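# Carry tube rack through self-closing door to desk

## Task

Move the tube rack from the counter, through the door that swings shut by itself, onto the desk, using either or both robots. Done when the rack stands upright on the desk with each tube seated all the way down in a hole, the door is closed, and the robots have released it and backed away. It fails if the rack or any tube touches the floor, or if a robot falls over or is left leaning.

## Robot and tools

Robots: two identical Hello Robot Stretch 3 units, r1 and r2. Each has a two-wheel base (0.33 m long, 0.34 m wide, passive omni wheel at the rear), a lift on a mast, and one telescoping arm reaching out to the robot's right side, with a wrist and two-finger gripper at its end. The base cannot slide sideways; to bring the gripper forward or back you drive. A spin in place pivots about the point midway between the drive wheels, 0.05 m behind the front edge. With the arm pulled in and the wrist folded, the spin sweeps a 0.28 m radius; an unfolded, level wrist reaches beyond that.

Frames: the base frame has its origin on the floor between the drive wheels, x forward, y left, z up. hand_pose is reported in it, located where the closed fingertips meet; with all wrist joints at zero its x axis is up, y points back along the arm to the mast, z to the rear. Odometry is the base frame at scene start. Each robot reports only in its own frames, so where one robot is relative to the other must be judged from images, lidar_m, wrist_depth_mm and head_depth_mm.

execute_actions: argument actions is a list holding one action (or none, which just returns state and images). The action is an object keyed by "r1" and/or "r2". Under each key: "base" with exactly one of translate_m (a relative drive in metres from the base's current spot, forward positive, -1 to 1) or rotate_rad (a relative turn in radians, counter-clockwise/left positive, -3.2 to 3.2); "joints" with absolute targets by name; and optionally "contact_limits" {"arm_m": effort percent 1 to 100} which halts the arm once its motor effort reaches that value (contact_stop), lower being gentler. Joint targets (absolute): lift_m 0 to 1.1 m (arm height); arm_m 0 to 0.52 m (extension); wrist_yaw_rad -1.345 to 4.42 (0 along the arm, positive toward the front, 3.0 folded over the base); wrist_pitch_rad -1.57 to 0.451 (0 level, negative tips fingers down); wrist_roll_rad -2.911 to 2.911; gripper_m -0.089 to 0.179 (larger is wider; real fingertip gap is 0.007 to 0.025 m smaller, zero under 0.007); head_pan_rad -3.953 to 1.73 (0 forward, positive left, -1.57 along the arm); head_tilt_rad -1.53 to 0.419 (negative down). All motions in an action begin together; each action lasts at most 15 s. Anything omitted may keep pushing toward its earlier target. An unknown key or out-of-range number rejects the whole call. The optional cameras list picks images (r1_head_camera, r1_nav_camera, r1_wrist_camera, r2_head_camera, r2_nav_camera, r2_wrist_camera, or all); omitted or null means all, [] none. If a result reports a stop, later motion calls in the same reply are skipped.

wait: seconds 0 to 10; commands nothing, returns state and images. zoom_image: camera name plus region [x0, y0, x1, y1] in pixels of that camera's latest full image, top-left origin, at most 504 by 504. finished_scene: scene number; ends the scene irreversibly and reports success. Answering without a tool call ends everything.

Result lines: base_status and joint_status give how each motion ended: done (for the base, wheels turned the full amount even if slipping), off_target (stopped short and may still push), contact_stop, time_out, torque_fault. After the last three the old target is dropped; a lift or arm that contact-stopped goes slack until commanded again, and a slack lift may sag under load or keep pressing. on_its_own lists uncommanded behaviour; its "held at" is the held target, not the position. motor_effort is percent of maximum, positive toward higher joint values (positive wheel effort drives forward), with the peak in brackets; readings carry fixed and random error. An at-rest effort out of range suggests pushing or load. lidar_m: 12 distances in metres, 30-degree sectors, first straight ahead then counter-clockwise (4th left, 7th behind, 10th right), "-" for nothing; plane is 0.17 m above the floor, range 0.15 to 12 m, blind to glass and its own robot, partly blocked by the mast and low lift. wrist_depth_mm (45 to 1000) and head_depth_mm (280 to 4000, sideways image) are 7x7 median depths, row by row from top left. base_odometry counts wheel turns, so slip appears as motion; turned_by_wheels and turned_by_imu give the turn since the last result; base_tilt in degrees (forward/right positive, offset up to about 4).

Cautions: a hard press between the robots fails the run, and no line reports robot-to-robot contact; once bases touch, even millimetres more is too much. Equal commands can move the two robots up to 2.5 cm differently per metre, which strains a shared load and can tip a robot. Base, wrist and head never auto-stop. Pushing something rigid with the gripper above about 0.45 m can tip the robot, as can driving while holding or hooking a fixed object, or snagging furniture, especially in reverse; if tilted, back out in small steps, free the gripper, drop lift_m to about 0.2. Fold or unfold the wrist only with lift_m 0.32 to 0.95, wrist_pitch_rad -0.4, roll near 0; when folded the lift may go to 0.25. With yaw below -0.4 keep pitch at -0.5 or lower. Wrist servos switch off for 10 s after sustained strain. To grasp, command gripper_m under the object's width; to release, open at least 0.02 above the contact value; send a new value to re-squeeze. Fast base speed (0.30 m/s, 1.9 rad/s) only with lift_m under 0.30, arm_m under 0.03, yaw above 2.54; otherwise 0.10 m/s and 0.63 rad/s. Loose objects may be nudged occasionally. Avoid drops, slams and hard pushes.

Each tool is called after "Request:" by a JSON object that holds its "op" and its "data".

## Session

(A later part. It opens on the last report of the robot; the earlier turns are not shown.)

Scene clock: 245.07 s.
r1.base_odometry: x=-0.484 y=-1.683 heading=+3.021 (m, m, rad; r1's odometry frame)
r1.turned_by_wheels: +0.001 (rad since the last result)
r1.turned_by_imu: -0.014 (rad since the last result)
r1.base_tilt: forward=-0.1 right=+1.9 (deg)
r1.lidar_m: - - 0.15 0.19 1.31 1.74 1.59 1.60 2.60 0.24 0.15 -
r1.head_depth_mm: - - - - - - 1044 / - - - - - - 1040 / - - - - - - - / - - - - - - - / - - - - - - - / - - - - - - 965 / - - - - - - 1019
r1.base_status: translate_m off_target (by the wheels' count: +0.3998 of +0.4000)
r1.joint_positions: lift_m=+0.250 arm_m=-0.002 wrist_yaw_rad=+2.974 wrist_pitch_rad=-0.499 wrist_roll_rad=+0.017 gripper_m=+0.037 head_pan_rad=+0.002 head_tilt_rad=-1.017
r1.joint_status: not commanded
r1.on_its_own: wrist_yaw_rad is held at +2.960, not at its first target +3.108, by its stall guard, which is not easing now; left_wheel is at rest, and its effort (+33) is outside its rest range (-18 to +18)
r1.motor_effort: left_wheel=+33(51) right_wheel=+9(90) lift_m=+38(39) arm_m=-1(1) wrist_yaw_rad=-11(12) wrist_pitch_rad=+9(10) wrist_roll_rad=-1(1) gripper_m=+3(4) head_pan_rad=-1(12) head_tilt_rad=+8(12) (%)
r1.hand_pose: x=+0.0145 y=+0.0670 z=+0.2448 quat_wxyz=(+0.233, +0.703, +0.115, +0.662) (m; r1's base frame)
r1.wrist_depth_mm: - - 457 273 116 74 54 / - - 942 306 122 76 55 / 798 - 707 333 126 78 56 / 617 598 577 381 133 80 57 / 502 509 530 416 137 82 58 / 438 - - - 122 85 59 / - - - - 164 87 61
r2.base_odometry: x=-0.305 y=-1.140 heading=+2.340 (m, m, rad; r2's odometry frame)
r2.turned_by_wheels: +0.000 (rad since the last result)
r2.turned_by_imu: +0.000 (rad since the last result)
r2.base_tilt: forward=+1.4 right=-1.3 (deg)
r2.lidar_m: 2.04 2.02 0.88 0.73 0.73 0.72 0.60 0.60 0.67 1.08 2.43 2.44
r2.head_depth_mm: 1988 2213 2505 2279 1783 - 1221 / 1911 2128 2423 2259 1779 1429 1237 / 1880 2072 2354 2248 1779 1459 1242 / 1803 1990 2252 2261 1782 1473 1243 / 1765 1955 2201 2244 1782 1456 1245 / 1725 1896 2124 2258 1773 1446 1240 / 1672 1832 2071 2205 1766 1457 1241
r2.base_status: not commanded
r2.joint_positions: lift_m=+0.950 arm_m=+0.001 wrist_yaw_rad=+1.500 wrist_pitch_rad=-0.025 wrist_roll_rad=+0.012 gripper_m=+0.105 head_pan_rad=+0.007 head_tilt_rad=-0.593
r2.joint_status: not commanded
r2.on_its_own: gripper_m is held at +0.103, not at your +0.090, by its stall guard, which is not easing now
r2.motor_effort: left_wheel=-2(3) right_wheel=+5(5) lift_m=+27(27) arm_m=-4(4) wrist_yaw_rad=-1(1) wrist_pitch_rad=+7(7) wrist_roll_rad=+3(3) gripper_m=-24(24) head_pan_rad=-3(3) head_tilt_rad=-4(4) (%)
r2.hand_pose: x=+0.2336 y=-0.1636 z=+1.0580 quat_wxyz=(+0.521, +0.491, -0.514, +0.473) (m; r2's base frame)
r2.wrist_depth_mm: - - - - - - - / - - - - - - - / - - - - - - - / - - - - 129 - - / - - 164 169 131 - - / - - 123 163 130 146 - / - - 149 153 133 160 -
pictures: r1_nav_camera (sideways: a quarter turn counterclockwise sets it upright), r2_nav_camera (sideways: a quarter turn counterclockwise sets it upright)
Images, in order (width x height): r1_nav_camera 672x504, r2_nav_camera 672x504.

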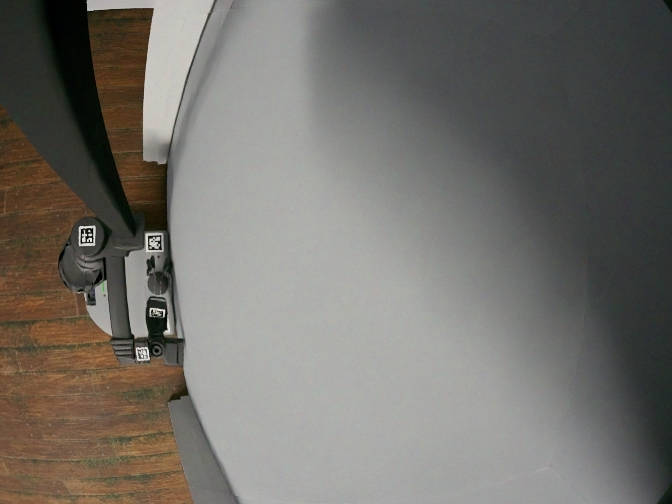

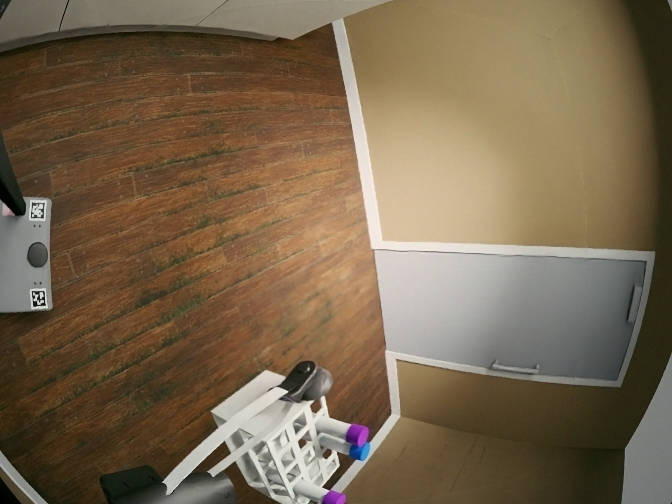

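Request:
{"op": "execute_actions", "data": {"actions": [{"r1":{"base":{"translate_m":-0.35},"joints":{"wrist_yaw_rad":3.1}}}], "cameras": []}}

Request:
{"op": "execute_actions", "data": {"actions": [{"r1":{"base":{"rotate_rad":0.4}}}], "cameras": []}}

Request:
{"op": "execute_actions", "data": {"actions": [{"r1":{"base":{"translate_m":0.2}}}], "cameras": []}}

Request:
{"op": "execute_actions", "data": {"actions": [{"r1":{"base":{"rotate_rad":-0.3}}}], "cameras": ["r1_nav_camera"]}}

Request:
{"op": "execute_actions", "data": {"actions": [{"r1":{"base":{"translate_m":0.5}}}], "cameras": ["r1_nav_camera"]}}

Scene clock: 248.77 s.
r1.base_odometry: x=-0.136 y=-1.725 heading=+3.021 (m, m, rad; r1's odometry frame)
r1.turned_by_wheels: +0.000 (rad since the last result)
r1.turned_by_imu: +0.001 (rad since the last result)
r1.base_tilt: forward=+0.2 right=+1.9 (deg)
r1.lidar_m: 0.40 0.41 0.54 1.11 1.29 1.51 1.70 1.25 2.33 1.41 0.57 0.42
r1.head_depth_mm: 339 407 508 673 1002 1182 1090 / 337 405 502 667 986 1197 1097 / 336 402 499 659 967 1193 1102 / 334 399 495 653 954 1190 1100 / 332 396 491 645 940 1181 1092 / 330 394 486 639 926 1180 1076 / 328 391 483 632 909 1174 1059
r1.base_status: done
r1.joint_positions: lift_m=+0.250 arm_m=-0.002 wrist_yaw_rad=+3.099 wrist_pitch_rad=-0.498 wrist_roll_rad=+0.017 gripper_m=+0.037 head_pan_rad=-0.002 head_tilt_rad=-1.000
r1.joint_status: all done
r1.motor_effort: left_wheel=+0(17) right_wheel=+0(9) lift_m=+38(38) arm_m=+0(1) wrist_yaw_rad=+1(9) wrist_pitch_rad=+8(9) wrist_roll_rad=-2(2) gripper_m=+0(2) head_pan_rad=+1(1) head_tilt_rad=+1(8) (%)
r1.hand_pose: x=-0.0121 y=+0.0700 z=+0.2451 quat_wxyz=(+0.191, +0.694, +0.158, +0.676) (m; r1's base frame)
r1.wrist_depth_mm: - - - - 886 476 427 / - - - - 881 517 435 / 786 787 - 782 739 555 438 / 629 610 616 605 619 580 439 / 505 526 - 547 505 500 448 / 442 - - - 437 425 410 / - - - - 365 368 370
r2.base_odometry: x=-0.305 y=-1.140 heading=+2.340 (m, m, rad; r2's odometry frame)
r2.turned_by_wheels: +0.000 (rad since the last result)
r2.turned_by_imu: -0.001 (rad since the last result)
r2.base_tilt: forward=+1.5 right=-1.4 (deg)
r2.lidar_m: 2.03 2.03 0.88 0.73 0.73 0.72 0.60 0.60 0.67 1.08 2.42 2.45
r2.head_depth_mm: 1966 2218 2499 2257 1774 - 1212 / 1915 2132 2451 2256 1778 1428 1239 / 1872 2044 2333 2249 1797 1466 1239 / 1811 2031 2274 2249 1774 1467 1241 / 1747 1956 2195 2242 1791 1453 1237 / 1720 1898 2110 2245 1767 1445 1239 / 1672 1843 2064 2190 1761 1461 1236
r2.base_status: not commanded
r2.joint_positions: lift_m=+0.950 arm_m=+0.001 wrist_yaw_rad=+1.500 wrist_pitch_rad=-0.025 wrist_roll_rad=+0.012 gripper_m=+0.105 head_pan_rad=+0.007 head_tilt_rad=-0.593
r2.joint_status: not commanded
r2.on_its_own: gripper_m is held at +0.103, not at your +0.090, by its stall guard, which is not easing now
r2.motor_effort: left_wheel=-2(3) right_wheel=+5(4) lift_m=+27(27) arm_m=-4(4) wrist_yaw_rad=-2(0) wrist_pitch_rad=+7(7) wrist_roll_rad=+3(3) gripper_m=-24(23) head_pan_rad=-2(3) head_tilt_rad=-4(4) (%)
r2.hand_pose: x=+0.2336 y=-0.1636 z=+1.0580 quat_wxyz=(+0.521, +0.491, -0.514, +0.473) (m; r2's base frame)
r2.wrist_depth_mm: - - - - - - - / - - - - - - - / - - - - - - - / - - - - 130 - - / - - 164 169 131 - - / - - 123 164 130 145 - / - - 149 153 133 160 -
pictures: none
No camera images: the call's "cameras" was empty. Leave "cameras" out to get every camera's image.

Scene clock: 250.03 s.
r1.base_odometry: x=-0.136 y=-1.726 heading=-2.863 (m, m, rad; r1's odometry frame)
r1.turned_by_wheels: +0.400 (rad since the last result)
r1.turned_by_imu: +0.394 (rad since the last result)
r1.base_tilt: forward=+0.2 right=+1.9 (deg)
r1.lidar_m: 0.40 0.49 0.78 1.27 1.56 1.69 1.26 2.10 2.49 0.57 0.44 0.40
r1.head_depth_mm: 316 369 443 553 736 1109 1089 / 327 384 466 588 801 1156 1091 / 339 401 491 629 877 1178 1103 / 353 419 519 677 971 1190 1095 / 366 440 551 729 1090 1182 1090 / 383 462 584 792 1207 1175 1076 / 399 487 624 828 1116 1172 1060
r1.base_status: done
r1.joint_positions: lift_m=+0.250 arm_m=-0.002 wrist_yaw_rad=+3.099 wrist_pitch_rad=-0.498 wrist_roll_rad=+0.017 gripper_m=+0.037 head_pan_rad=-0.002 head_tilt_rad=-1.000
r1.joint_status: not commanded
r1.motor_effort: left_wheel=-3(7) right_wheel=+4(11) lift_m=+38(38) arm_m=-1(1) wrist_yaw_rad=+1(1) wrist_pitch_rad=+8(8) wrist_roll_rad=-2(1) gripper_m=+0(1) head_pan_rad=+1(1) head_tilt_rad=+0(0) (%)
r1.hand_pose: x=-0.0121 y=+0.0700 z=+0.2451 quat_wxyz=(+0.191, +0.694, +0.158, +0.676) (m; r1's base frame)
r1.wrist_depth_mm: - - - - - - 633 / - - - - - - 596 / 809 790 - 794 791 787 568 / 617 610 614 619 613 607 517 / 502 519 - 545 502 498 482 / 437 - - - 430 427 418 / - - - - 363 365 367
r2.base_odometry: x=-0.305 y=-1.140 heading=+2.340 (m, m, rad; r2's odometry frame)
r2.turned_by_wheels: +0.000 (rad since the last result)
r2.turned_by_imu: +0.000 (rad since the last result)
r2.base_tilt: forward=+1.4 right=-1.3 (deg)
r2.lidar_m: 2.04 2.03 0.88 0.73 0.73 0.72 0.60 0.60 0.67 1.08 2.42 2.45
r2.head_depth_mm: 1980 2208 2498 2261 1801 - 1215 / 1900 2135 2441 2256 1770 1433 1241 / 1879 2077 2335 2283 1795 1459 1236 / 1813 2002 2269 2257 1782 1456 1243 / 1777 1947 2170 2244 1771 1463 1239 / 1715 1901 2113 2259 1769 1467 1232 / 1679 1851 2055 2188 1768 1463 1235
r2.base_status: not commanded
r2.joint_positions: lift_m=+0.950 arm_m=+0.001 wrist_yaw_rad=+1.500 wrist_pitch_rad=-0.025 wrist_roll_rad=+0.012 gripper_m=+0.105 head_pan_rad=+0.007 head_tilt_rad=-0.593
r2.joint_status: not commanded
r2.on_its_own: gripper_m is held at +0.103, not at your +0.090, by its stall guard, which is not easing now
r2.motor_effort: left_wheel=-3(3) right_wheel=+5(5) lift_m=+27(27) arm_m=-4(4) wrist_yaw_rad=-1(1) wrist_pitch_rad=+7(7) wrist_roll_rad=+3(3) gripper_m=-24(24) head_pan_rad=-3(2) head_tilt_rad=-4(4) (%)
r2.hand_pose: x=+0.2336 y=-0.1636 z=+1.0580 quat_wxyz=(+0.521, +0.491, -0.514, +0.473) (m; r2's base frame)
r2.wrist_depth_mm: - - - - - - - / - - - - - - - / - - - - - - - / - - - - 129 - - / - - 163 169 131 - - / - - 123 163 130 145 - / - - 149 153 133 159 -
pictures: none
No camera images: the call's "cameras" was empty. Leave "cameras" out to get every camera's image.

Scene clock: 252.43 s.
r1.base_odometry: x=-0.329 y=-1.781 heading=-2.863 (m, m, rad; r1's odometry frame)
r1.turned_by_wheels: +0.000 (rad since the last result)
r1.turned_by_imu: -0.001 (rad since the last result)
r1.base_tilt: forward=+0.3 right=+2.0 (deg)
r1.lidar_m: 0.21 0.26 0.39 1.20 1.47 1.88 1.45 2.32 1.33 0.37 0.23 0.21
r1.head_depth_mm: - - - 292 355 532 1042 / - - - 302 385 605 1071 / - - - 311 423 702 1094 / - - - 325 468 837 1101 / - - 289 350 523 1031 1095 / - - 300 381 593 1140 1077 / - - 308 418 688 1082 1060
r1.base_status: done
r1.joint_positions: lift_m=+0.250 arm_m=-0.002 wrist_yaw_rad=+3.099 wrist_pitch_rad=-0.498 wrist_roll_rad=+0.017 gripper_m=+0.037 head_pan_rad=-0.002 head_tilt_rad=-1.000
r1.joint_status: not commanded
r1.motor_effort: left_wheel=-2(6) right_wheel=+4(12) lift_m=+37(38) arm_m=-1(1) wrist_yaw_rad=+1(1) wrist_pitch_rad=+8(8) wrist_roll_rad=-1(2) gripper_m=+1(0) head_pan_rad=+1(1) head_tilt_rad=+0(0) (%)
r1.hand_pose: x=-0.0121 y=+0.0701 z=+0.2451 quat_wxyz=(+0.191, +0.694, +0.158, +0.676) (m; r1's base frame)
r1.wrist_depth_mm: - - - - - 620 309 / - - - - - 542 331 / 799 793 - 777 787 430 354 / 613 610 621 611 607 445 362 / 505 528 - 545 504 471 341 / 447 - - - 428 428 326 / - - - - 365 364 311
r2.base_odometry: x=-0.305 y=-1.140 heading=+2.340 (m, m, rad; r2's odometry frame)
r2.turned_by_wheels: +0.000 (rad since the last result)
r2.turned_by_imu: +0.000 (rad since the last result)
r2.base_tilt: forward=+1.4 right=-1.4 (deg)
r2.lidar_m: 2.03 2.03 0.88 0.73 0.73 0.72 0.60 0.60 0.67 1.08 2.42 2.45
r2.head_depth_mm: 1948 2216 2518 2263 1776 - 1217 / 1920 2125 2433 2251 1785 1420 1242 / 1863 2078 2342 2243 1777 1447 1238 / 1823 1996 2253 2244 1780 1457 1236 / 1756 1969 2195 2229 1768 1457 1248 / 1709 1901 2096 2265 1765 1457 1241 / 1676 1856 2031 2181 1758 1450 1245
r2.base_status: not commanded
r2.joint_positions: lift_m=+0.950 arm_m=+0.001 wrist_yaw_rad=+1.500 wrist_pitch_rad=-0.025 wrist_roll_rad=+0.012 gripper_m=+0.105 head_pan_rad=+0.007 head_tilt_rad=-0.593
r2.joint_status: not commanded
r2.on_its_own: gripper_m is held at +0.103, not at your +0.090, by its stall guard, which is not easing now
r2.motor_effort: left_wheel=-3(3) right_wheel=+5(4) lift_m=+27(27) arm_m=-4(4) wrist_yaw_rad=+0(0) wrist_pitch_rad=+7(7) wrist_roll_rad=+3(3) gripper_m=-24(24) head_pan_rad=-3(2) head_tilt_rad=-4(4) (%)
r2.hand_pose: x=+0.2336 y=-0.1636 z=+1.0580 quat_wxyz=(+0.521, +0.491, -0.514, +0.473) (m; r2's base frame)
r2.wrist_depth_mm: - - - - - - - / - - - - - - - / - - - - - - - / - - - - 130 - - / - - 164 170 131 - - / - - 122 163 130 146 - / - - 148 153 132 160 -
pictures: none
No camera images: the call's "cameras" was empty. Leave "cameras" out to get every camera's image.

Scene clock: 253.93 s.
r1.base_odometry: x=-0.329 y=-1.781 heading=+3.121 (m, m, rad; r1's odometry frame)
r1.turned_by_wheels: -0.300 (rad since the last result)
r1.turned_by_imu: -0.295 (rad since the last result)
r1.base_tilt: forward=+0.1 right=+2.0 (deg)
r1.lidar_m: 0.21 0.23 0.32 0.70 1.26 1.63 1.46 1.99 2.62 0.56 0.28 0.22
r1.head_depth_mm: - - - 314 434 771 1083 / - - - 317 439 793 1101 / - - - 313 445 813 1101 / - - - 316 450 834 1097 / - - - 319 457 856 1092 / - - - 322 464 879 1078 / - - - 319 470 904 1058
r1.base_status: done
r1.joint_positions: lift_m=+0.250 arm_m=-0.002 wrist_yaw_rad=+3.099 wrist_pitch_rad=-0.498 wrist_roll_rad=+0.017 gripper_m=+0.037 head_pan_rad=-0.002 head_tilt_rad=-1.000
r1.joint_status: not commanded
r1.motor_effort: left_wheel=+2(6) right_wheel=-5(10) lift_m=+38(38) arm_m=-1(0) wrist_yaw_rad=+0(1) wrist_pitch_rad=+8(8) wrist_roll_rad=-2(2) gripper_m=+0(0) head_pan_rad=+1(0) head_tilt_rad=+0(0) (%)
r1.hand_pose: x=-0.0121 y=+0.0701 z=+0.2451 quat_wxyz=(+0.191, +0.694, +0.158, +0.676) (m; r1's base frame)
r1.wrist_depth_mm: - - - - 542 360 261 / - - - - 533 383 261 / 792 794 - 796 479 397 262 / 613 616 607 613 529 397 261 / 501 520 - 543 498 397 259 / 444 - - - 432 390 258 / - - - - 370 360 256
r2.base_odometry: x=-0.305 y=-1.140 heading=+2.340 (m, m, rad; r2's odometry frame)
r2.turned_by_wheels: +0.000 (rad since the last result)
r2.turned_by_imu: +0.000 (rad since the last result)
r2.base_tilt: forward=+1.3 right=-1.3 (deg)
r2.lidar_m: 2.03 2.03 0.88 0.73 0.73 0.72 0.60 0.60 0.67 1.08 2.42 2.45
r2.head_depth_mm: 1984 2203 2548 2281 1773 - 1214 / 1894 2131 2445 2290 1774 1431 1240 / 1853 2077 2346 2272 1773 1454 1246 / 1820 2000 2277 2258 1772 1454 1239 / 1778 1947 2192 2258 1775 1461 1238 / 1713 1896 2112 2230 1763 1449 1233 / 1680 1852 2059 2179 1765 1457 1231
r2.base_status: not commanded
r2.joint_positions: lift_m=+0.950 arm_m=+0.001 wrist_yaw_rad=+1.500 wrist_pitch_rad=-0.025 wrist_roll_rad=+0.012 gripper_m=+0.105 head_pan_rad=+0.007 head_tilt_rad=-0.593
r2.joint_status: not commanded
r2.on_its_own: gripper_m is held at +0.103, not at your +0.090, by its stall guard, which is not easing now
r2.motor_effort: left_wheel=-2(3) right_wheel=+5(4) lift_m=+27(27) arm_m=-4(4) wrist_yaw_rad=+0(0) wrist_pitch_rad=+7(7) wrist_roll_rad=+3(3) gripper_m=-24(24) head_pan_rad=-3(4) head_tilt_rad=-4(4) (%)
r2.hand_pose: x=+0.2336 y=-0.1636 z=+1.0580 quat_wxyz=(+0.521, +0.491, -0.514, +0.473) (m; r2's base frame)
r2.wrist_depth_mm: - - - - - - - / - - - - - - - / - - - - - - - / - - - - 130 - - / - - 164 169 130 - - / - - 123 163 130 145 - / - - 149 153 132 159 -
pictures: r1_nav_camera (sideways: a quarter turn counterclockwise sets it upright)
Images, in order (width x height): r1_nav_camera 672x504.

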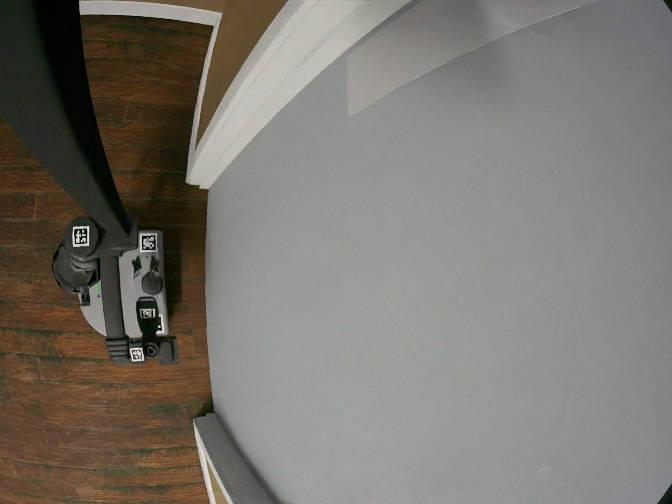

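Scene clock: 268.93 s.
r1.base_odometry: x=-0.828 y=-1.770 heading=+3.121 (m, m, rad; r1's odometry frame)
r1.turned_by_wheels: +0.000 (rad since the last result)
r1.turned_by_imu: -0.097 (rad since the last result)
r1.base_tilt: forward=+0.1 right=+2.0 (deg)
r1.lidar_m: - - 0.15 0.19 1.21 1.62 2.04 1.61 2.70 0.23 0.15 -
r1.head_depth_mm: - - - - - - 1060 / - - - - - - 1041 / - - - - - - 581 / - - - - - - - / - - - - - - - / - - - - - - 1031 / - - - - - - 1018
r1.base_status: translate_m off_target (by the wheels' count: +0.4998 of +0.5000)
r1.joint_positions: lift_m=+0.250 arm_m=-0.002 wrist_yaw_rad=+3.100 wrist_pitch_rad=-0.497 wrist_roll_rad=+0.017 gripper_m=+0.037 head_pan_rad=-0.003 head_tilt_rad=-1.020
r1.joint_status: not commanded
r1.motor_effort: left_wheel=+18(51) right_wheel=+14(66) lift_m=+38(39) arm_m=+0(0) wrist_yaw_rad=+0(15) wrist_pitch_rad=+7(9) wrist_roll_rad=-2(2) gripper_m=+1(1) head_pan_rad=+1(15) head_tilt_rad=+10(12) (%)
r1.hand_pose: x=-0.0123 y=+0.0703 z=+0.2454 quat_wxyz=(+0.190, +0.694, +0.158, +0.676) (m; r1's base frame)
r1.wrist_depth_mm: - - - 360 194 107 74 / - - - 394 197 109 75 / 787 794 - 434 201 110 75 / 620 619 616 495 207 111 76 / 508 521 - 527 198 113 76 / 447 - - - 171 114 77 / - - - - 194 114 77
r2.base_odometry: x=-0.305 y=-1.140 heading=+2.340 (m, m, rad; r2's odometry frame)
r2.turned_by_wheels: +0.000 (rad since the last result)
r2.turned_by_imu: -0.002 (rad since the last result)
r2.base_tilt: forward=+1.4 right=-1.4 (deg)
r2.lidar_m: 2.03 2.03 0.88 0.73 0.73 0.72 0.60 0.60 0.67 1.08 2.43 2.44
r2.head_depth_mm: 1972 2222 2485 2243 1787 - 1215 / 1917 2117 2392 2259 1780 1423 1243 / 1861 2079 2346 2271 1771 1462 1239 / 1813 1995 2261 2268 1763 1458 1238 / 1776 1958 2189 2252 1770 1463 1237 / 1732 1899 2128 2257 1779 1460 1233 / 1675 1844 2066 2182 1777 1460 1234
r2.base_status: not commanded
r2.joint_positions: lift_m=+0.950 arm_m=+0.001 wrist_yaw_rad=+1.500 wrist_pitch_rad=-0.025 wrist_roll_rad=+0.012 gripper_m=+0.105 head_pan_rad=+0.007 head_tilt_rad=-0.593
r2.joint_status: not commanded
r2.on_its_own: gripper_m is held at +0.103, not at your +0.090, by its stall guard, which is not easing now
r2.motor_effort: left_wheel=-3(2) right_wheel=+4(4) lift_m=+27(27) arm_m=-4(4) wrist_yaw_rad=-1(1) wrist_pitch_rad=+7(7) wrist_roll_rad=+3(3) gripper_m=-24(25) head_pan_rad=-3(3) head_tilt_rad=-3(3) (%)
r2.hand_pose: x=+0.2336 y=-0.1636 z=+1.0580 quat_wxyz=(+0.521, +0.491, -0.514, +0.473) (m; r2's base frame)
r2.wrist_depth_mm: - - - - - - - / - - - - - - - / - - - - - - - / - - - - 129 - - / - - 164 169 131 - - / - - 123 164 130 146 - / - - 149 153 132 160 -
pictures: r1_nav_camera (sideways: a quarter turn counterclockwise sets it upright)
Images, in order (width x height): r1_nav_camera 672x504.

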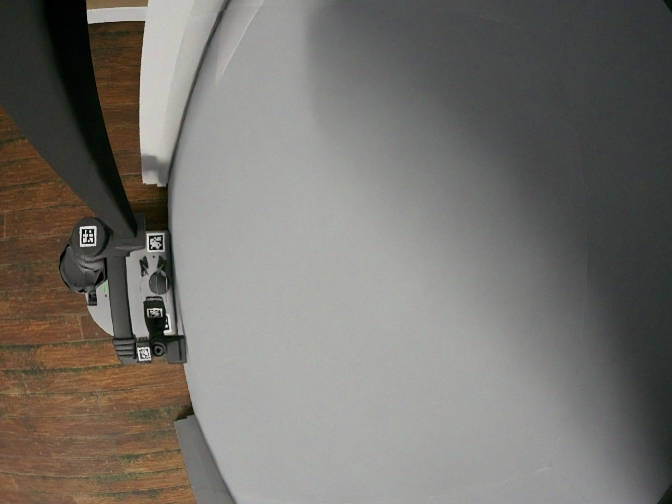

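Request:
{"op": "execute_actions", "data": {"actions": [{"r1":{"base":{"rotate_rad":0.25}}}], "cameras": ["r1_nav_camera","r2_nav_camera"]}}

Request:
{"op": "execute_actions", "data": {"actions": [{"r1":{"base":{"translate_m":0.5}}}], "cameras": ["r1_nav_camera","r2_nav_camera"]}}

Scene clock: 272.73 s.
r1.base_odometry: x=-0.828 y=-1.770 heading=-2.913 (m, m, rad; r1's odometry frame)
r1.turned_by_wheels: +0.249 (rad since the last result)
r1.turned_by_imu: +0.143 (rad since the last result)
r1.base_tilt: forward=+0.3 right=+1.9 (deg)
r1.lidar_m: - - 0.15 0.35 1.27 1.75 1.60 2.18 2.60 0.19 0.15 -
r1.head_depth_mm: - - - - - - 698 / - - - - - - 551 / - - - - - - 404 / - - - - - - 475 / - - - - - - 577 / - - - - - - 836 / - - - - - - 1022
r1.base_status: rotate_rad off_target (by the wheels' count: +0.2491 of +0.2500)
r1.joint_positions: lift_m=+0.250 arm_m=-0.002 wrist_yaw_rad=+3.072 wrist_pitch_rad=-0.497 wrist_roll_rad=+0.017 gripper_m=+0.037 head_pan_rad=-0.006 head_tilt_rad=-0.998
r1.joint_status: not commanded
r1.on_its_own: right_wheel is at rest, and its effort (+37) is outside its rest range (-18 to +18); wrist_yaw_rad is at rest, and its effort (+22) is outside its rest range (-12 to +12)
r1.motor_effort: left_wheel=-3(12) right_wheel=+37(64) lift_m=+37(38) arm_m=+0(1) wrist_yaw_rad=+22(33) wrist_pitch_rad=+7(8) wrist_roll_rad=-2(1) gripper_m=+0(1) head_pan_rad=+2(11) head_tilt_rad=-1(10) (%)
r1.hand_pose: x=-0.0063 y=+0.0700 z=+0.2453 quat_wxyz=(+0.199, +0.696, +0.148, +0.673) (m; r1's base frame)
r1.wrist_depth_mm: - - - - 322 146 94 / - - - 974 315 146 94 / 804 783 796 720 312 145 94 / 621 612 - 575 305 145 93 / 506 521 - 524 281 143 93 / 444 - - - 226 142 93 / - - - - 272 141 92
r2.base_odometry: x=-0.305 y=-1.140 heading=+2.340 (m, m, rad; r2's odometry frame)
r2.turned_by_wheels: +0.000 (rad since the last result)
r2.turned_by_imu: -0.001 (rad since the last result)
r2.base_tilt: forward=+1.4 right=-1.3 (deg)
r2.lidar_m: 2.04 2.03 0.88 0.73 0.73 0.72 0.60 0.60 0.67 1.09 2.42 2.45
r2.head_depth_mm: 1977 2201 2497 2261 1778 - 1216 / 1900 2141 2427 2269 1783 1427 1244 / 1875 2082 2345 2272 1782 1474 1247 / 1804 2014 2278 2256 1760 1473 1244 / 1749 1954 2177 2269 1770 1454 1241 / 1712 1890 2132 2271 1764 1453 1232 / 1670 1856 2063 2184 1780 1453 1237
r2.base_status: not commanded
r2.joint_positions: lift_m=+0.950 arm_m=+0.001 wrist_yaw_rad=+1.500 wrist_pitch_rad=-0.025 wrist_roll_rad=+0.012 gripper_m=+0.105 head_pan_rad=+0.007 head_tilt_rad=-0.593
r2.joint_status: not commanded
r2.on_its_own: gripper_m is held at +0.103, not at your +0.090, by its stall guard, which is not easing now
r2.motor_effort: left_wheel=-3(3) right_wheel=+4(4) lift_m=+27(27) arm_m=-4(4) wrist_yaw_rad=+0(1) wrist_pitch_rad=+7(7) wrist_roll_rad=+3(3) gripper_m=-25(24) head_pan_rad=-2(2) head_tilt_rad=-4(4) (%)
r2.hand_pose: x=+0.2336 y=-0.1636 z=+1.0580 quat_wxyz=(+0.521, +0.491, -0.514, +0.473) (m; r2's base frame)
r2.wrist_depth_mm: - - - - - - - / - - - - - - - / - - - - - - - / - - - - 129 - - / - - 164 170 131 - - / - - 123 164 130 145 - / - - 149 154 132 160 -
pictures: r1_nav_camera (sideways: a quarter turn counterclockwise sets it upright), r2_nav_camera (sideways: a quarter turn counterclockwise sets it upright)
Images, in order (width x height): r1_nav_camera 672x504, r2_nav_camera 672x504.

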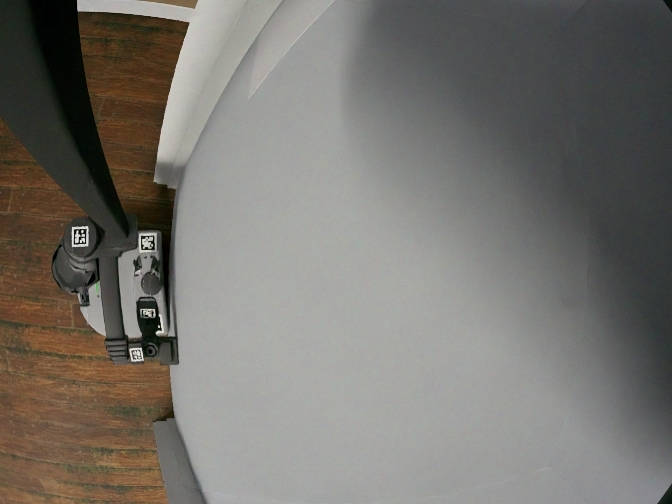

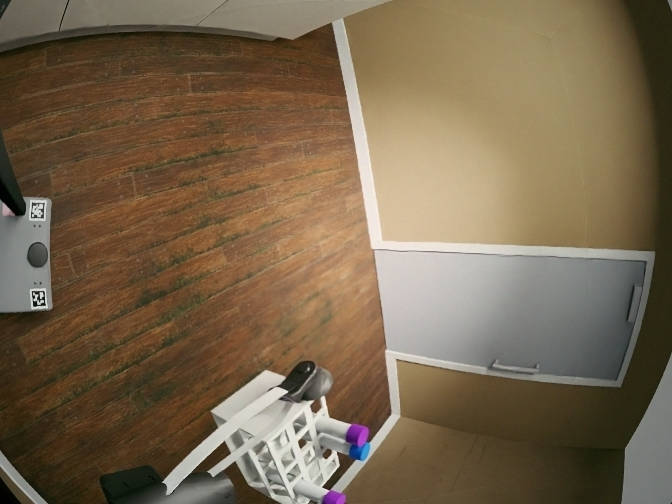

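Scene clock: 275.93 s.
r1.base_odometry: x=-1.315 y=-1.884 heading=-2.912 (m, m, rad; r1's odometry frame)
r1.turned_by_wheels: +0.001 (rad since the last result)
r1.turned_by_imu: -0.173 (rad since the last result)
r1.base_tilt: forward=+0.2 right=+1.9 (deg)
r1.lidar_m: - - 0.15 0.19 1.23 1.61 2.06 1.62 2.70 0.23 0.15 -
r1.head_depth_mm: - - - - - - 1068 / - - - - - - 1060 / - - - - - - 666 / - - - - - - 528 / - - - - - - 585 / - - - - - - 1028 / - - - - - - 1029
r1.base_status: translate_m off_target (by the wheels' count: +0.4998 of +0.5000)
r1.joint_positions: lift_m=+0.250 arm_m=-0.002 wrist_yaw_rad=+3.100 wrist_pitch_rad=-0.497 wrist_roll_rad=+0.017 gripper_m=+0.037 head_pan_rad=+0.004 head_tilt_rad=-1.028
r1.joint_status: not commanded
r1.on_its_own: left_wheel is at rest, and its effort (+31) is outside its rest range (-18 to +18)
r1.motor_effort: left_wheel=+31(56) right_wheel=+8(81) lift_m=+37(39) arm_m=+0(0) wrist_yaw_rad=+0(22) wrist_pitch_rad=+7(8) wrist_roll_rad=-1(2) gripper_m=+1(0) head_pan_rad=-2(16) head_tilt_rad=+13(16) (%)
r1.hand_pose: x=-0.0124 y=+0.0703 z=+0.2454 quat_wxyz=(+0.190, +0.694, +0.158, +0.676) (m; r1's base frame)
r1.wrist_depth_mm: - - 379 377 193 108 75 / - - 432 416 197 109 75 / 793 786 - 456 202 111 76 / 606 611 617 515 207 112 76 / 503 526 - 522 198 113 77 / 443 - - - 172 114 77 / - - - - 196 116 78
r2.base_odometry: x=-0.305 y=-1.140 heading=+2.340 (m, m, rad; r2's odometry frame)
r2.turned_by_wheels: +0.000 (rad since the last result)
r2.turned_by_imu: +0.000 (rad since the last result)
r2.base_tilt: forward=+1.5 right=-1.4 (deg)
r2.lidar_m: 2.04 2.03 0.88 0.73 0.73 0.72 0.60 0.60 0.67 1.08 2.42 2.43
r2.head_depth_mm: 1929 2186 2487 2254 1798 - 1212 / 1889 2113 2384 2267 1772 1425 1243 / 1848 2069 2333 2258 1770 1459 1251 / 1808 2016 2254 2247 1763 1468 1244 / 1763 1943 2170 2261 1781 1466 1240 / 1704 1915 2122 2264 1759 1454 1241 / 1672 1863 2070 2192 1763 1454 1245
r2.base_status: not commanded
r2.joint_positions: lift_m=+0.950 arm_m=+0.001 wrist_yaw_rad=+1.500 wrist_pitch_rad=-0.025 wrist_roll_rad=+0.012 gripper_m=+0.105 head_pan_rad=+0.007 head_tilt_rad=-0.593
r2.joint_status: not commanded
r2.on_its_own: gripper_m is held at +0.103, not at your +0.090, by its stall guard, which is not easing now
r2.motor_effort: left_wheel=-3(3) right_wheel=+4(4) lift_m=+27(27) arm_m=-4(4) wrist_yaw_rad=+0(1) wrist_pitch_rad=+7(7) wrist_roll_rad=+4(3) gripper_m=-24(24) head_pan_rad=-1(2) head_tilt_rad=-4(4) (%)
r2.hand_pose: x=+0.2336 y=-0.1636 z=+1.0580 quat_wxyz=(+0.521, +0.491, -0.514, +0.473) (m; r2's base frame)
r2.wrist_depth_mm: - - - - - - - / - - - - - - - / - - - - - - - / - - - - 130 - - / - - 164 169 131 - - / - - 123 163 130 146 - / - - 148 153 133 159 -
pictures: r1_nav_camera (sideways: a quarter turn counterclockwise sets it upright), r2_nav_camera (sideways: a quarter turn counterclockwise sets it upright)
Images, in order (width x height): r1_nav_camera 672x504, r2_nav_camera 672x504.

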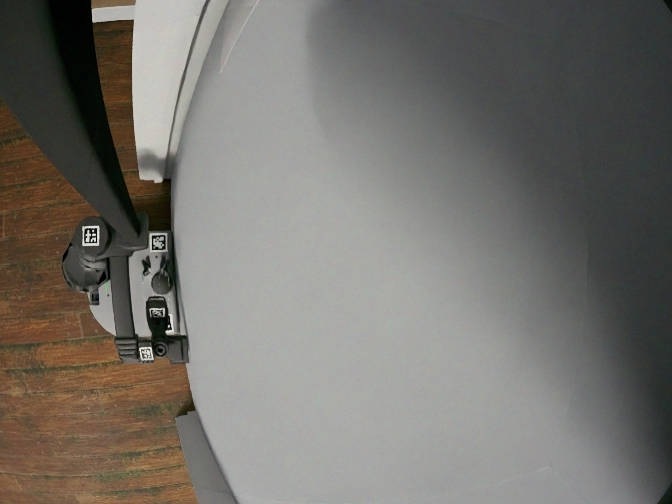

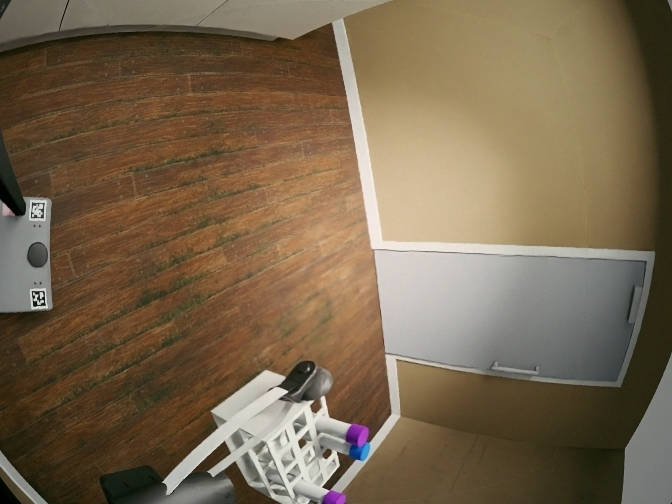

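Request:
{"op": "execute_actions", "data": {"actions": [{"r1":{"base":{"translate_m":-0.3}}}], "cameras": []}}

Request:
{"op": "execute_actions", "data": {"actions": [{"r1":{"base":{"rotate_rad":0.15}}}], "cameras": ["r1_nav_camera"]}}

Request:
{"op": "execute_actions", "data": {"actions": [{"r1":{"base":{"translate_m":1.0}}}], "cameras": ["r1_nav_camera","r2_nav_camera"]}}

Scene clock: 279.30 s.
r1.base_odometry: x=-1.023 y=-1.816 heading=-2.912 (m, m, rad; r1's odometry frame)
r1.turned_by_wheels: +0.000 (rad since the last result)
r1.turned_by_imu: +0.001 (rad since the last result)
r1.base_tilt: forward=+0.1 right=+1.9 (deg)
r1.lidar_m: 0.33 0.34 0.44 0.81 1.21 1.52 1.76 1.34 2.36 1.26 0.50 0.35
r1.head_depth_mm: 293 337 421 562 846 1194 1090 / 292 333 414 553 821 1181 1095 / 289 329 410 543 799 1175 1101 / 287 326 406 535 781 1168 1094 / 287 324 401 526 764 1146 1092 / 285 320 395 517 746 1142 1079 / - 317 391 509 733 1123 1059
r1.base_status: done
r1.joint_positions: lift_m=+0.250 arm_m=-0.002 wrist_yaw_rad=+3.100 wrist_pitch_rad=-0.497 wrist_roll_rad=+0.017 gripper_m=+0.037 head_pan_rad=+0.001 head_tilt_rad=-1.000
r1.joint_status: not commanded
r1.motor_effort: left_wheel=-1(17) right_wheel=+0(8) lift_m=+38(38) arm_m=+0(0) wrist_yaw_rad=+0(0) wrist_pitch_rad=+7(8) wrist_roll_rad=-2(1) gripper_m=+0(0) head_pan_rad=-1(2) head_tilt_rad=+1(13) (%)
r1.hand_pose: x=-0.0124 y=+0.0703 z=+0.2454 quat_wxyz=(+0.190, +0.694, +0.158, +0.676) (m; r1's base frame)
r1.wrist_depth_mm: - - - - 663 392 355 / - - - - 680 426 352 / 800 786 - 794 675 467 360 / 628 616 608 621 591 518 365 / 504 527 - 531 507 485 365 / 440 - - - 430 428 375 / - - - - 368 368 362
r2.base_odometry: x=-0.305 y=-1.140 heading=+2.340 (m, m, rad; r2's odometry frame)
r2.turned_by_wheels: +0.000 (rad since the last result)
r2.turned_by_imu: +0.000 (rad since the last result)
r2.base_tilt: forward=+1.3 right=-1.4 (deg)
r2.lidar_m: 2.03 2.03 0.88 0.73 0.73 0.72 0.60 0.60 0.67 1.08 2.43 2.45
r2.head_depth_mm: 1957 2200 2515 2272 1779 - 1220 / 1916 2150 2427 2279 1780 1432 1235 / 1840 2068 2332 2257 1787 1471 1239 / 1807 1981 2289 2246 1777 1458 1244 / 1775 1950 2187 2238 1777 1467 1232 / 1719 1897 2130 2255 1770 1460 1238 / 1676 1840 2042 2169 1761 1454 1245
r2.base_status: not commanded
r2.joint_positions: lift_m=+0.950 arm_m=+0.001 wrist_yaw_rad=+1.500 wrist_pitch_rad=-0.025 wrist_roll_rad=+0.012 gripper_m=+0.105 head_pan_rad=+0.007 head_tilt_rad=-0.593
r2.joint_status: not commanded
r2.on_its_own: gripper_m is held at +0.103, not at your +0.090, by its stall guard, which is not easing now
r2.motor_effort: left_wheel=-3(3) right_wheel=+4(5) lift_m=+27(27) arm_m=-4(4) wrist_yaw_rad=-1(0) wrist_pitch_rad=+7(7) wrist_roll_rad=+3(3) gripper_m=-25(24) head_pan_rad=-3(2) head_tilt_rad=-4(3) (%)
r2.hand_pose: x=+0.2336 y=-0.1636 z=+1.0580 quat_wxyz=(+0.521, +0.491, -0.514, +0.473) (m; r2's base frame)
r2.wrist_depth_mm: - - - - - - - / - - - - - - - / - - - - - - - / - - - - 130 - - / - - 164 169 131 - - / - - 123 164 130 146 - / - - 148 153 133 159 -
pictures: none
No camera images: the call's "cameras" was empty. Leave "cameras" out to get every camera's image.

Scene clock: 280.57 s.
r1.base_odometry: x=-1.023 y=-1.816 heading=-2.762 (m, m, rad; r1's odometry frame)
r1.turned_by_wheels: +0.150 (rad since the last result)
r1.turned_by_imu: +0.148 (rad since the last result)
r1.base_tilt: forward=+0.0 right=+1.8 (deg)
r1.lidar_m: 0.33 0.35 0.44 1.18 1.26 1.52 1.34 1.88 2.61 0.74 0.44 0.34
r1.head_depth_mm: - 315 389 505 722 1156 1091 / 286 318 393 513 734 1162 1094 / 286 321 397 520 754 1160 1098 / 289 325 402 527 768 1157 1099 / 287 327 407 535 786 1163 1092 / 290 331 411 544 803 1163 1082 / 292 334 417 553 827 1133 1063
r1.base_status: done
r1.joint_positions: lift_m=+0.250 arm_m=-0.002 wrist_yaw_rad=+3.100 wrist_pitch_rad=-0.497 wrist_roll_rad=+0.017 gripper_m=+0.037 head_pan_rad=+0.001 head_tilt_rad=-1.000
r1.joint_status: not commanded
r1.motor_effort: left_wheel=-3(8) right_wheel=+4(10) lift_m=+38(38) arm_m=+0(0) wrist_yaw_rad=+0(0) wrist_pitch_rad=+7(7) wrist_roll_rad=-2(2) gripper_m=+1(0) head_pan_rad=+0(0) head_tilt_rad=+0(0) (%)
r1.hand_pose: x=-0.0124 y=+0.0703 z=+0.2454 quat_wxyz=(+0.190, +0.694, +0.158, +0.676) (m; r1's base frame)
r1.wrist_depth_mm: - - - - - 498 356 / - - - - 955 488 374 / 796 796 - 785 761 459 407 / 619 609 619 610 611 497 405 / 502 522 - 539 506 496 408 / 435 - - - 432 430 404 / - - - - 365 370 365
r2.base_odometry: x=-0.305 y=-1.140 heading=+2.340 (m, m, rad; r2's odometry frame)
r2.turned_by_wheels: +0.000 (rad since the last result)
r2.turned_by_imu: +0.000 (rad since the last result)
r2.base_tilt: forward=+1.4 right=-1.4 (deg)
r2.lidar_m: 2.04 2.03 0.88 0.73 0.73 0.72 0.60 0.60 0.67 1.08 2.43 2.45
r2.head_depth_mm: 1955 2193 2495 2257 1769 - 1214 / 1910 2148 2450 2248 1773 1424 1244 / 1871 2068 2364 2273 1779 1470 1242 / 1813 2029 2277 2245 1786 1460 1240 / 1743 1923 2172 2277 1780 1462 1238 / 1717 1888 2112 2258 1780 1457 1239 / 1672 1841 2046 2203 1765 1458 1230
r2.base_status: not commanded
r2.joint_positions: lift_m=+0.950 arm_m=+0.001 wrist_yaw_rad=+1.500 wrist_pitch_rad=-0.025 wrist_roll_rad=+0.012 gripper_m=+0.105 head_pan_rad=+0.007 head_tilt_rad=-0.593
r2.joint_status: not commanded
r2.on_its_own: gripper_m is held at +0.103, not at your +0.090, by its stall guard, which is not easing now
r2.motor_effort: left_wheel=-2(3) right_wheel=+5(4) lift_m=+27(27) arm_m=-4(4) wrist_yaw_rad=+1(1) wrist_pitch_rad=+7(7) wrist_roll_rad=+3(3) gripper_m=-24(24) head_pan_rad=-3(3) head_tilt_rad=-3(3) (%)
r2.hand_pose: x=+0.2336 y=-0.1636 z=+1.0580 quat_wxyz=(+0.521, +0.491, -0.514, +0.473) (m; r2's base frame)
r2.wrist_depth_mm: - - - - - - - / - - - - - - - / - - - - - - - / - - - - 130 - - / - - 163 170 131 - - / - - 123 163 130 146 - / - - 149 153 133 159 -
pictures: r1_nav_camera (sideways: a quarter turn counterclockwise sets it upright)
Images, in order (width x height): r1_nav_camera 672x504.

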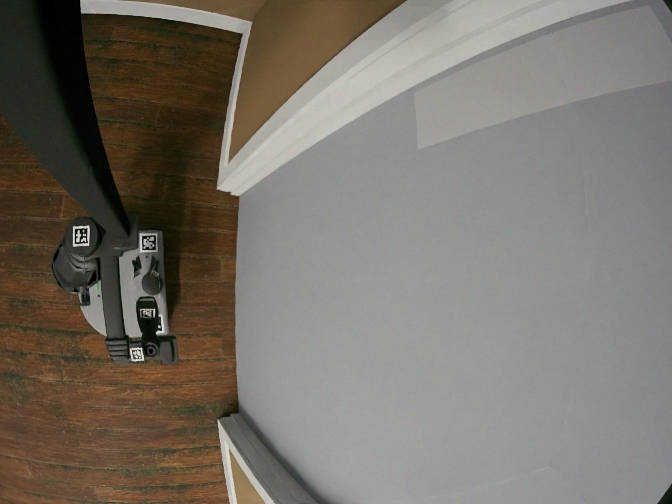

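Scene clock: 285.77 s.
r1.base_odometry: x=-1.951 y=-2.187 heading=-2.761 (m, m, rad; r1's odometry frame)
r1.turned_by_wheels: +0.001 (rad since the last result)
r1.turned_by_imu: -0.218 (rad since the last result)
r1.base_tilt: forward=+0.0 right=+1.8 (deg)
r1.lidar_m: - - 0.15 0.19 0.36 1.49 2.10 1.66 2.65 0.23 0.15 -
r1.head_depth_mm: - - - - - - 1064 / - - - - - - 1042 / - - - - - - 466 / - - - - - - - / - - - - - - - / - - - - - - 1028 / - - - - - - 1033
r1.base_status: translate_m off_target (by the wheels' count: +0.9998 of +1.0000)
r1.joint_positions: lift_m=+0.250 arm_m=-0.002 wrist_yaw_rad=+3.100 wrist_pitch_rad=-0.497 wrist_roll_rad=+0.017 gripper_m=+0.037 head_pan_rad=+0.001 head_tilt_rad=-1.022
r1.joint_status: not commanded
r1.on_its_own: left_wheel is at rest, and its effort (+25) is outside its rest range (-18 to +18)
r1.motor_effort: left_wheel=+25(54) right_wheel=+9(85) lift_m=+38(41) arm_m=+0(1) wrist_yaw_rad=+0(42) wrist_pitch_rad=+7(9) wrist_roll_rad=-2(2) gripper_m=+0(0) head_pan_rad=+0(15) head_tilt_rad=+10(15) (%)
r1.hand_pose: x=-0.0123 y=+0.0702 z=+0.2454 quat_wxyz=(+0.190, +0.694, +0.158, +0.676) (m; r1's base frame)
r1.wrist_depth_mm: 978 - 338 365 194 108 74 / - - 370 407 197 109 75 / 798 781 - 451 202 110 76 / 607 618 560 500 207 112 76 / 509 530 - 515 199 113 77 / 437 - - - 171 114 77 / - - - - 196 115 78
r2.base_odometry: x=-0.305 y=-1.140 heading=+2.340 (m, m, rad; r2's odometry frame)
r2.turned_by_wheels: +0.000 (rad since the last result)
r2.turned_by_imu: -0.001 (rad since the last result)
r2.base_tilt: forward=+1.4 right=-1.3 (deg)
r2.lidar_m: 2.04 2.03 0.88 0.73 0.73 0.72 0.60 0.60 0.67 1.08 2.42 2.37
r2.head_depth_mm: 1912 2129 2435 2275 1775 - 1218 / 1889 2105 2387 2255 1782 1428 1245 / 1840 2068 2335 2288 1789 1458 1242 / 1806 2013 2243 2237 1772 1461 1239 / 1751 1955 2181 2267 1761 1468 1237 / 1713 1901 2107 2232 1762 1459 1238 / 1672 1834 2053 2184 1768 1458 1241
r2.base_status: not commanded
r2.joint_positions: lift_m=+0.950 arm_m=+0.001 wrist_yaw_rad=+1.500 wrist_pitch_rad=-0.025 wrist_roll_rad=+0.012 gripper_m=+0.105 head_pan_rad=+0.007 head_tilt_rad=-0.593
r2.joint_status: not commanded
r2.on_its_own: gripper_m is held at +0.103, not at your +0.090, by its stall guard, which is not easing now
r2.motor_effort: left_wheel=-3(3) right_wheel=+4(4) lift_m=+27(27) arm_m=-4(4) wrist_yaw_rad=+0(0) wrist_pitch_rad=+7(6) wrist_roll_rad=+3(3) gripper_m=-24(24) head_pan_rad=-3(3) head_tilt_rad=-4(3) (%)
r2.hand_pose: x=+0.2336 y=-0.1636 z=+1.0580 quat_wxyz=(+0.521, +0.491, -0.514, +0.473) (m; r2's base frame)
r2.wrist_depth_mm: - - - - - - - / - - - - - - - / - - - - - - - / - - - - 129 - - / - - 163 169 131 - - / - - 123 163 130 145 - / - - 149 153 133 159 -
pictures: r1_nav_camera (sideways: a quarter turn counterclockwise sets it upright), r2_nav_camera (sideways: a quarter turn counterclockwise sets it upright)
Images, in order (width x height): r1_nav_camera 672x504, r2_nav_camera 672x504.

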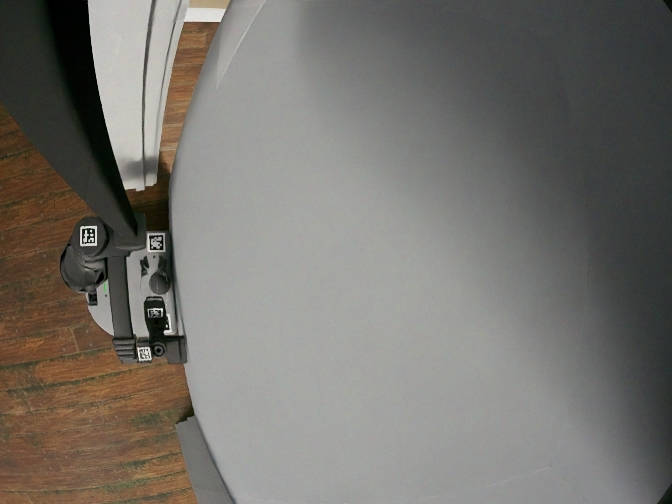

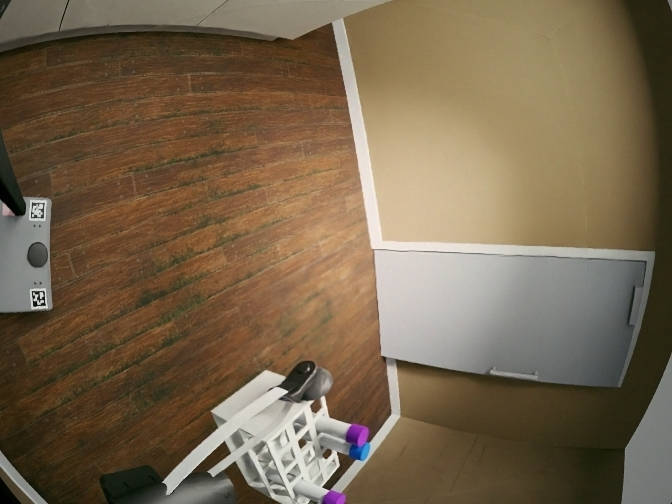

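Request:
{"op": "execute_actions", "data": {"actions": [{"r1":{"base":{"rotate_rad":0.35}}}], "cameras": []}}

Request:
{"op": "execute_actions", "data": {"actions": [{"r1":{"base":{"translate_m":0.6}}}], "cameras": ["r1_nav_camera","r2_nav_camera"]}}

Scene clock: 291.40 s.
r1.base_odometry: x=-1.951 y=-2.187 heading=-2.411 (m, m, rad; r1's odometry frame)
r1.turned_by_wheels: +0.351 (rad since the last result)
r1.turned_by_imu: +0.071 (rad since the last result)
r1.base_tilt: forward=+0.1 right=+1.9 (deg)
r1.lidar_m: - - 0.15 0.19 1.20 1.58 2.05 1.62 2.72 0.24 0.15 -
r1.head_depth_mm: - - - - - - 1055 / - - - - - - 1054 / - - - - - - 600 / - - - - - - 495 / - - - - - - - / - - - - - - 1023 / - - - - - - 1016
r1.base_status: done
r1.joint_positions: lift_m=+0.250 arm_m=-0.002 wrist_yaw_rad=+3.059 wrist_pitch_rad=-0.497 wrist_roll_rad=+0.017 gripper_m=+0.037 head_pan_rad=+0.013 head_tilt_rad=-1.006
r1.joint_status: not commanded
r1.on_its_own: wrist_yaw_rad is held at +3.057, not at your +3.100, by its stall guard, which is not easing now; left_wheel is at rest, and its effort (+22) is outside its rest range (-18 to +18)
r1.motor_effort: left_wheel=+22(22) right_wheel=+4(65) lift_m=+38(38) arm_m=+0(1) wrist_yaw_rad=-2(37) wrist_pitch_rad=+7(7) wrist_roll_rad=-1(2) gripper_m=+1(0) head_pan_rad=-5(13) head_tilt_rad=+3(10) (%)
r1.hand_pose: x=-0.0036 y=+0.0698 z=+0.2454 quat_wxyz=(+0.203, +0.697, +0.144, +0.672) (m; r1's base frame)
r1.wrist_depth_mm: - - 361 342 163 96 67 / - - 392 383 168 97 68 / 810 770 438 425 174 99 69 / 619 620 540 475 178 101 70 / 497 517 - 533 175 103 71 / 441 - - - 154 104 72 / - - - - 194 106 72
r2.base_odometry: x=-0.305 y=-1.140 heading=+2.340 (m, m, rad; r2's odometry frame)
r2.turned_by_wheels: +0.000 (rad since the last result)
r2.turned_by_imu: -0.001 (rad since the last result)
r2.base_tilt: forward=+1.3 right=-1.3 (deg)
r2.lidar_m: 2.04 2.03 0.88 0.73 0.73 0.72 0.60 0.60 0.67 1.08 2.42 2.43
r2.head_depth_mm: 1932 2204 2498 2282 1777 - 1218 / 1898 2133 2404 2275 1766 1433 1238 / 1866 2069 2306 2251 1779 1459 1239 / 1823 1987 2258 2284 1768 1459 1239 / 1751 1954 2191 2250 1761 1456 1239 / 1715 1888 2125 2251 1763 1466 1233 / 1670 1849 2050 2192 1764 1451 1240
r2.base_status: not commanded
r2.joint_positions: lift_m=+0.950 arm_m=+0.001 wrist_yaw_rad=+1.500 wrist_pitch_rad=-0.025 wrist_roll_rad=+0.012 gripper_m=+0.105 head_pan_rad=+0.007 head_tilt_rad=-0.593
r2.joint_status: not commanded
r2.on_its_own: gripper_m is held at +0.103, not at your +0.090, by its stall guard, which is not easing now
r2.motor_effort: left_wheel=-2(3) right_wheel=+4(4) lift_m=+27(27) arm_m=-4(4) wrist_yaw_rad=-1(0) wrist_pitch_rad=+7(7) wrist_roll_rad=+3(3) gripper_m=-25(24) head_pan_rad=-2(2) head_tilt_rad=-3(4) (%)
r2.hand_pose: x=+0.2336 y=-0.1636 z=+1.0580 quat_wxyz=(+0.521, +0.491, -0.514, +0.473) (m; r2's base frame)
r2.wrist_depth_mm: - - - - - - - / - - - - - - - / - - - - - - - / - - - - 130 - - / - - 164 170 130 - - / - - 123 163 130 145 - / - - 149 154 132 159 -
pictures: none
No camera images: the call's "cameras" was empty. Leave "cameras" out to get every camera's image.

Scene clock: 299.10 s.
r1.base_odometry: x=-2.397 y=-2.588 heading=-2.410 (m, m, rad; r1's odometry frame)
r1.turned_by_wheels: +0.000 (rad since the last result)
r1.turned_by_imu: +0.035 (rad since the last result)
r1.base_tilt: forward=+0.0 right=+1.9 (deg)
r1.lidar_m: - - 0.15 0.20 1.23 1.65 2.04 1.61 2.67 0.23 0.15 -
r1.head_depth_mm: - - - - - - 1063 / - - - - - - 1042 / - - - - - - - / - - - - - - - / - - - - - - - / - - - - - - 994 / - - - - - - 1020
r1.base_status: translate_m off_target (by the wheels' count: +0.5999 of +0.6000)
r1.joint_positions: lift_m=+0.250 arm_m=-0.002 wrist_yaw_rad=+3.057 wrist_pitch_rad=-0.497 wrist_roll_rad=+0.017 gripper_m=+0.037 head_pan_rad=-0.006 head_tilt_rad=-1.018
r1.joint_status: not commanded
r1.on_its_own: wrist_yaw_rad is held at +3.057, not at your +3.100, by its stall guard, which is not easing now
r1.motor_effort: left_wheel=+12(49) right_wheel=+14(79) lift_m=+38(40) arm_m=-1(0) wrist_yaw_rad=+0(5) wrist_pitch_rad=+8(8) wrist_roll_rad=-1(2) gripper_m=+0(1) head_pan_rad=+2(15) head_tilt_rad=+9(14) (%)
r1.hand_pose: x=-0.0031 y=+0.0696 z=+0.2454 quat_wxyz=(+0.204, +0.697, +0.143, +0.672) (m; r1's base frame)
r1.wrist_depth_mm: - - - 363 161 94 66 / - - - 400 166 96 67 / 801 804 793 439 171 97 68 / 614 618 620 497 178 100 69 / 509 512 - 526 173 101 69 / 447 - - - 151 103 70 / - - - - 191 104 71
r2.base_odometry: x=-0.305 y=-1.140 heading=+2.340 (m, m, rad; r2's odometry frame)
r2.turned_by_wheels: +0.000 (rad since the last result)
r2.turned_by_imu: -0.001 (rad since the last result)
r2.base_tilt: forward=+1.4 right=-1.4 (deg)
r2.lidar_m: 2.04 2.03 0.88 0.73 0.73 0.72 0.60 0.60 0.67 1.08 2.42 2.46
r2.head_depth_mm: 1961 2183 2527 2240 1770 - 1214 / 1898 2147 2421 2274 1789 1430 1243 / 1845 2086 2327 2251 1778 1461 1241 / 1804 2018 2272 2278 1772 1462 1242 / 1762 1949 2172 2255 1780 1457 1243 / 1715 1897 2118 2258 1770 1467 1243 / 1667 1839 2061 2220 1773 1464 1232
r2.base_status: not commanded
r2.joint_positions: lift_m=+0.950 arm_m=+0.001 wrist_yaw_rad=+1.500 wrist_pitch_rad=-0.025 wrist_roll_rad=+0.012 gripper_m=+0.105 head_pan_rad=+0.007 head_tilt_rad=-0.593
r2.joint_status: not commanded
r2.on_its_own: gripper_m is held at +0.103, not at your +0.090, by its stall guard, which is not easing now
r2.motor_effort: left_wheel=-3(3) right_wheel=+5(5) lift_m=+27(27) arm_m=-4(4) wrist_yaw_rad=+0(1) wrist_pitch_rad=+7(7) wrist_roll_rad=+3(3) gripper_m=-24(24) head_pan_rad=-3(3) head_tilt_rad=-3(3) (%)
r2.hand_pose: x=+0.2336 y=-0.1636 z=+1.0580 quat_wxyz=(+0.521, +0.491, -0.514, +0.473) (m; r2's base frame)
r2.wrist_depth_mm: - - - - - - - / - - - - - - - / - - - - - - - / - - - - 130 - - / - - 164 169 131 - - / - - 123 164 130 145 - / - - 149 153 132 159 -
pictures: r1_nav_camera (sideways: a quarter turn counterclockwise sets it upright), r2_nav_camera (sideways: a quarter turn counterclockwise sets it upright)
Images, in order (width x height): r1_nav_camera 672x504, r2_nav_camera 672x504.

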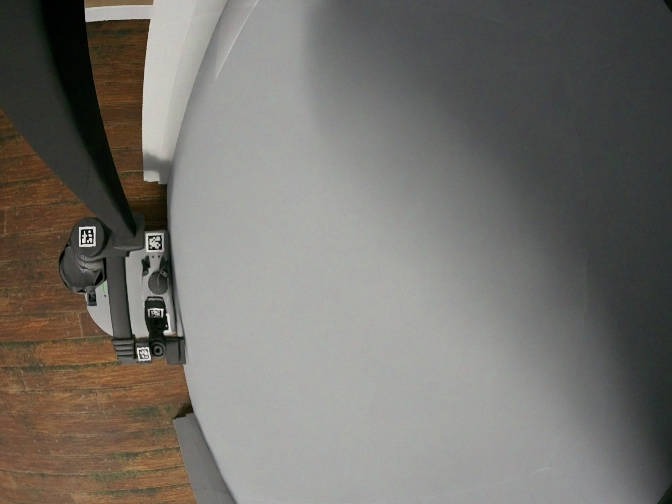

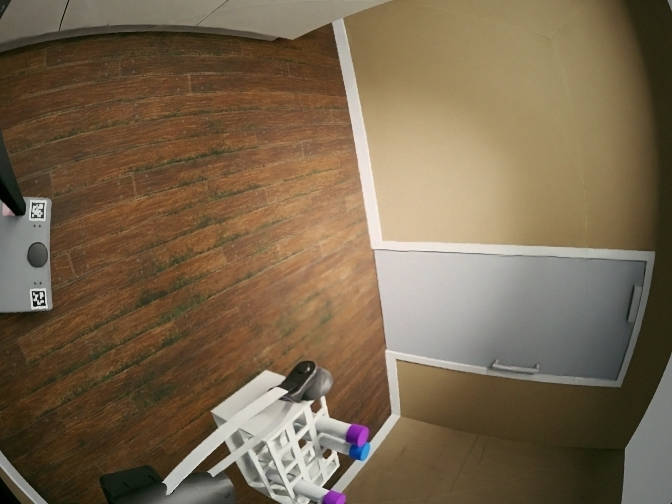

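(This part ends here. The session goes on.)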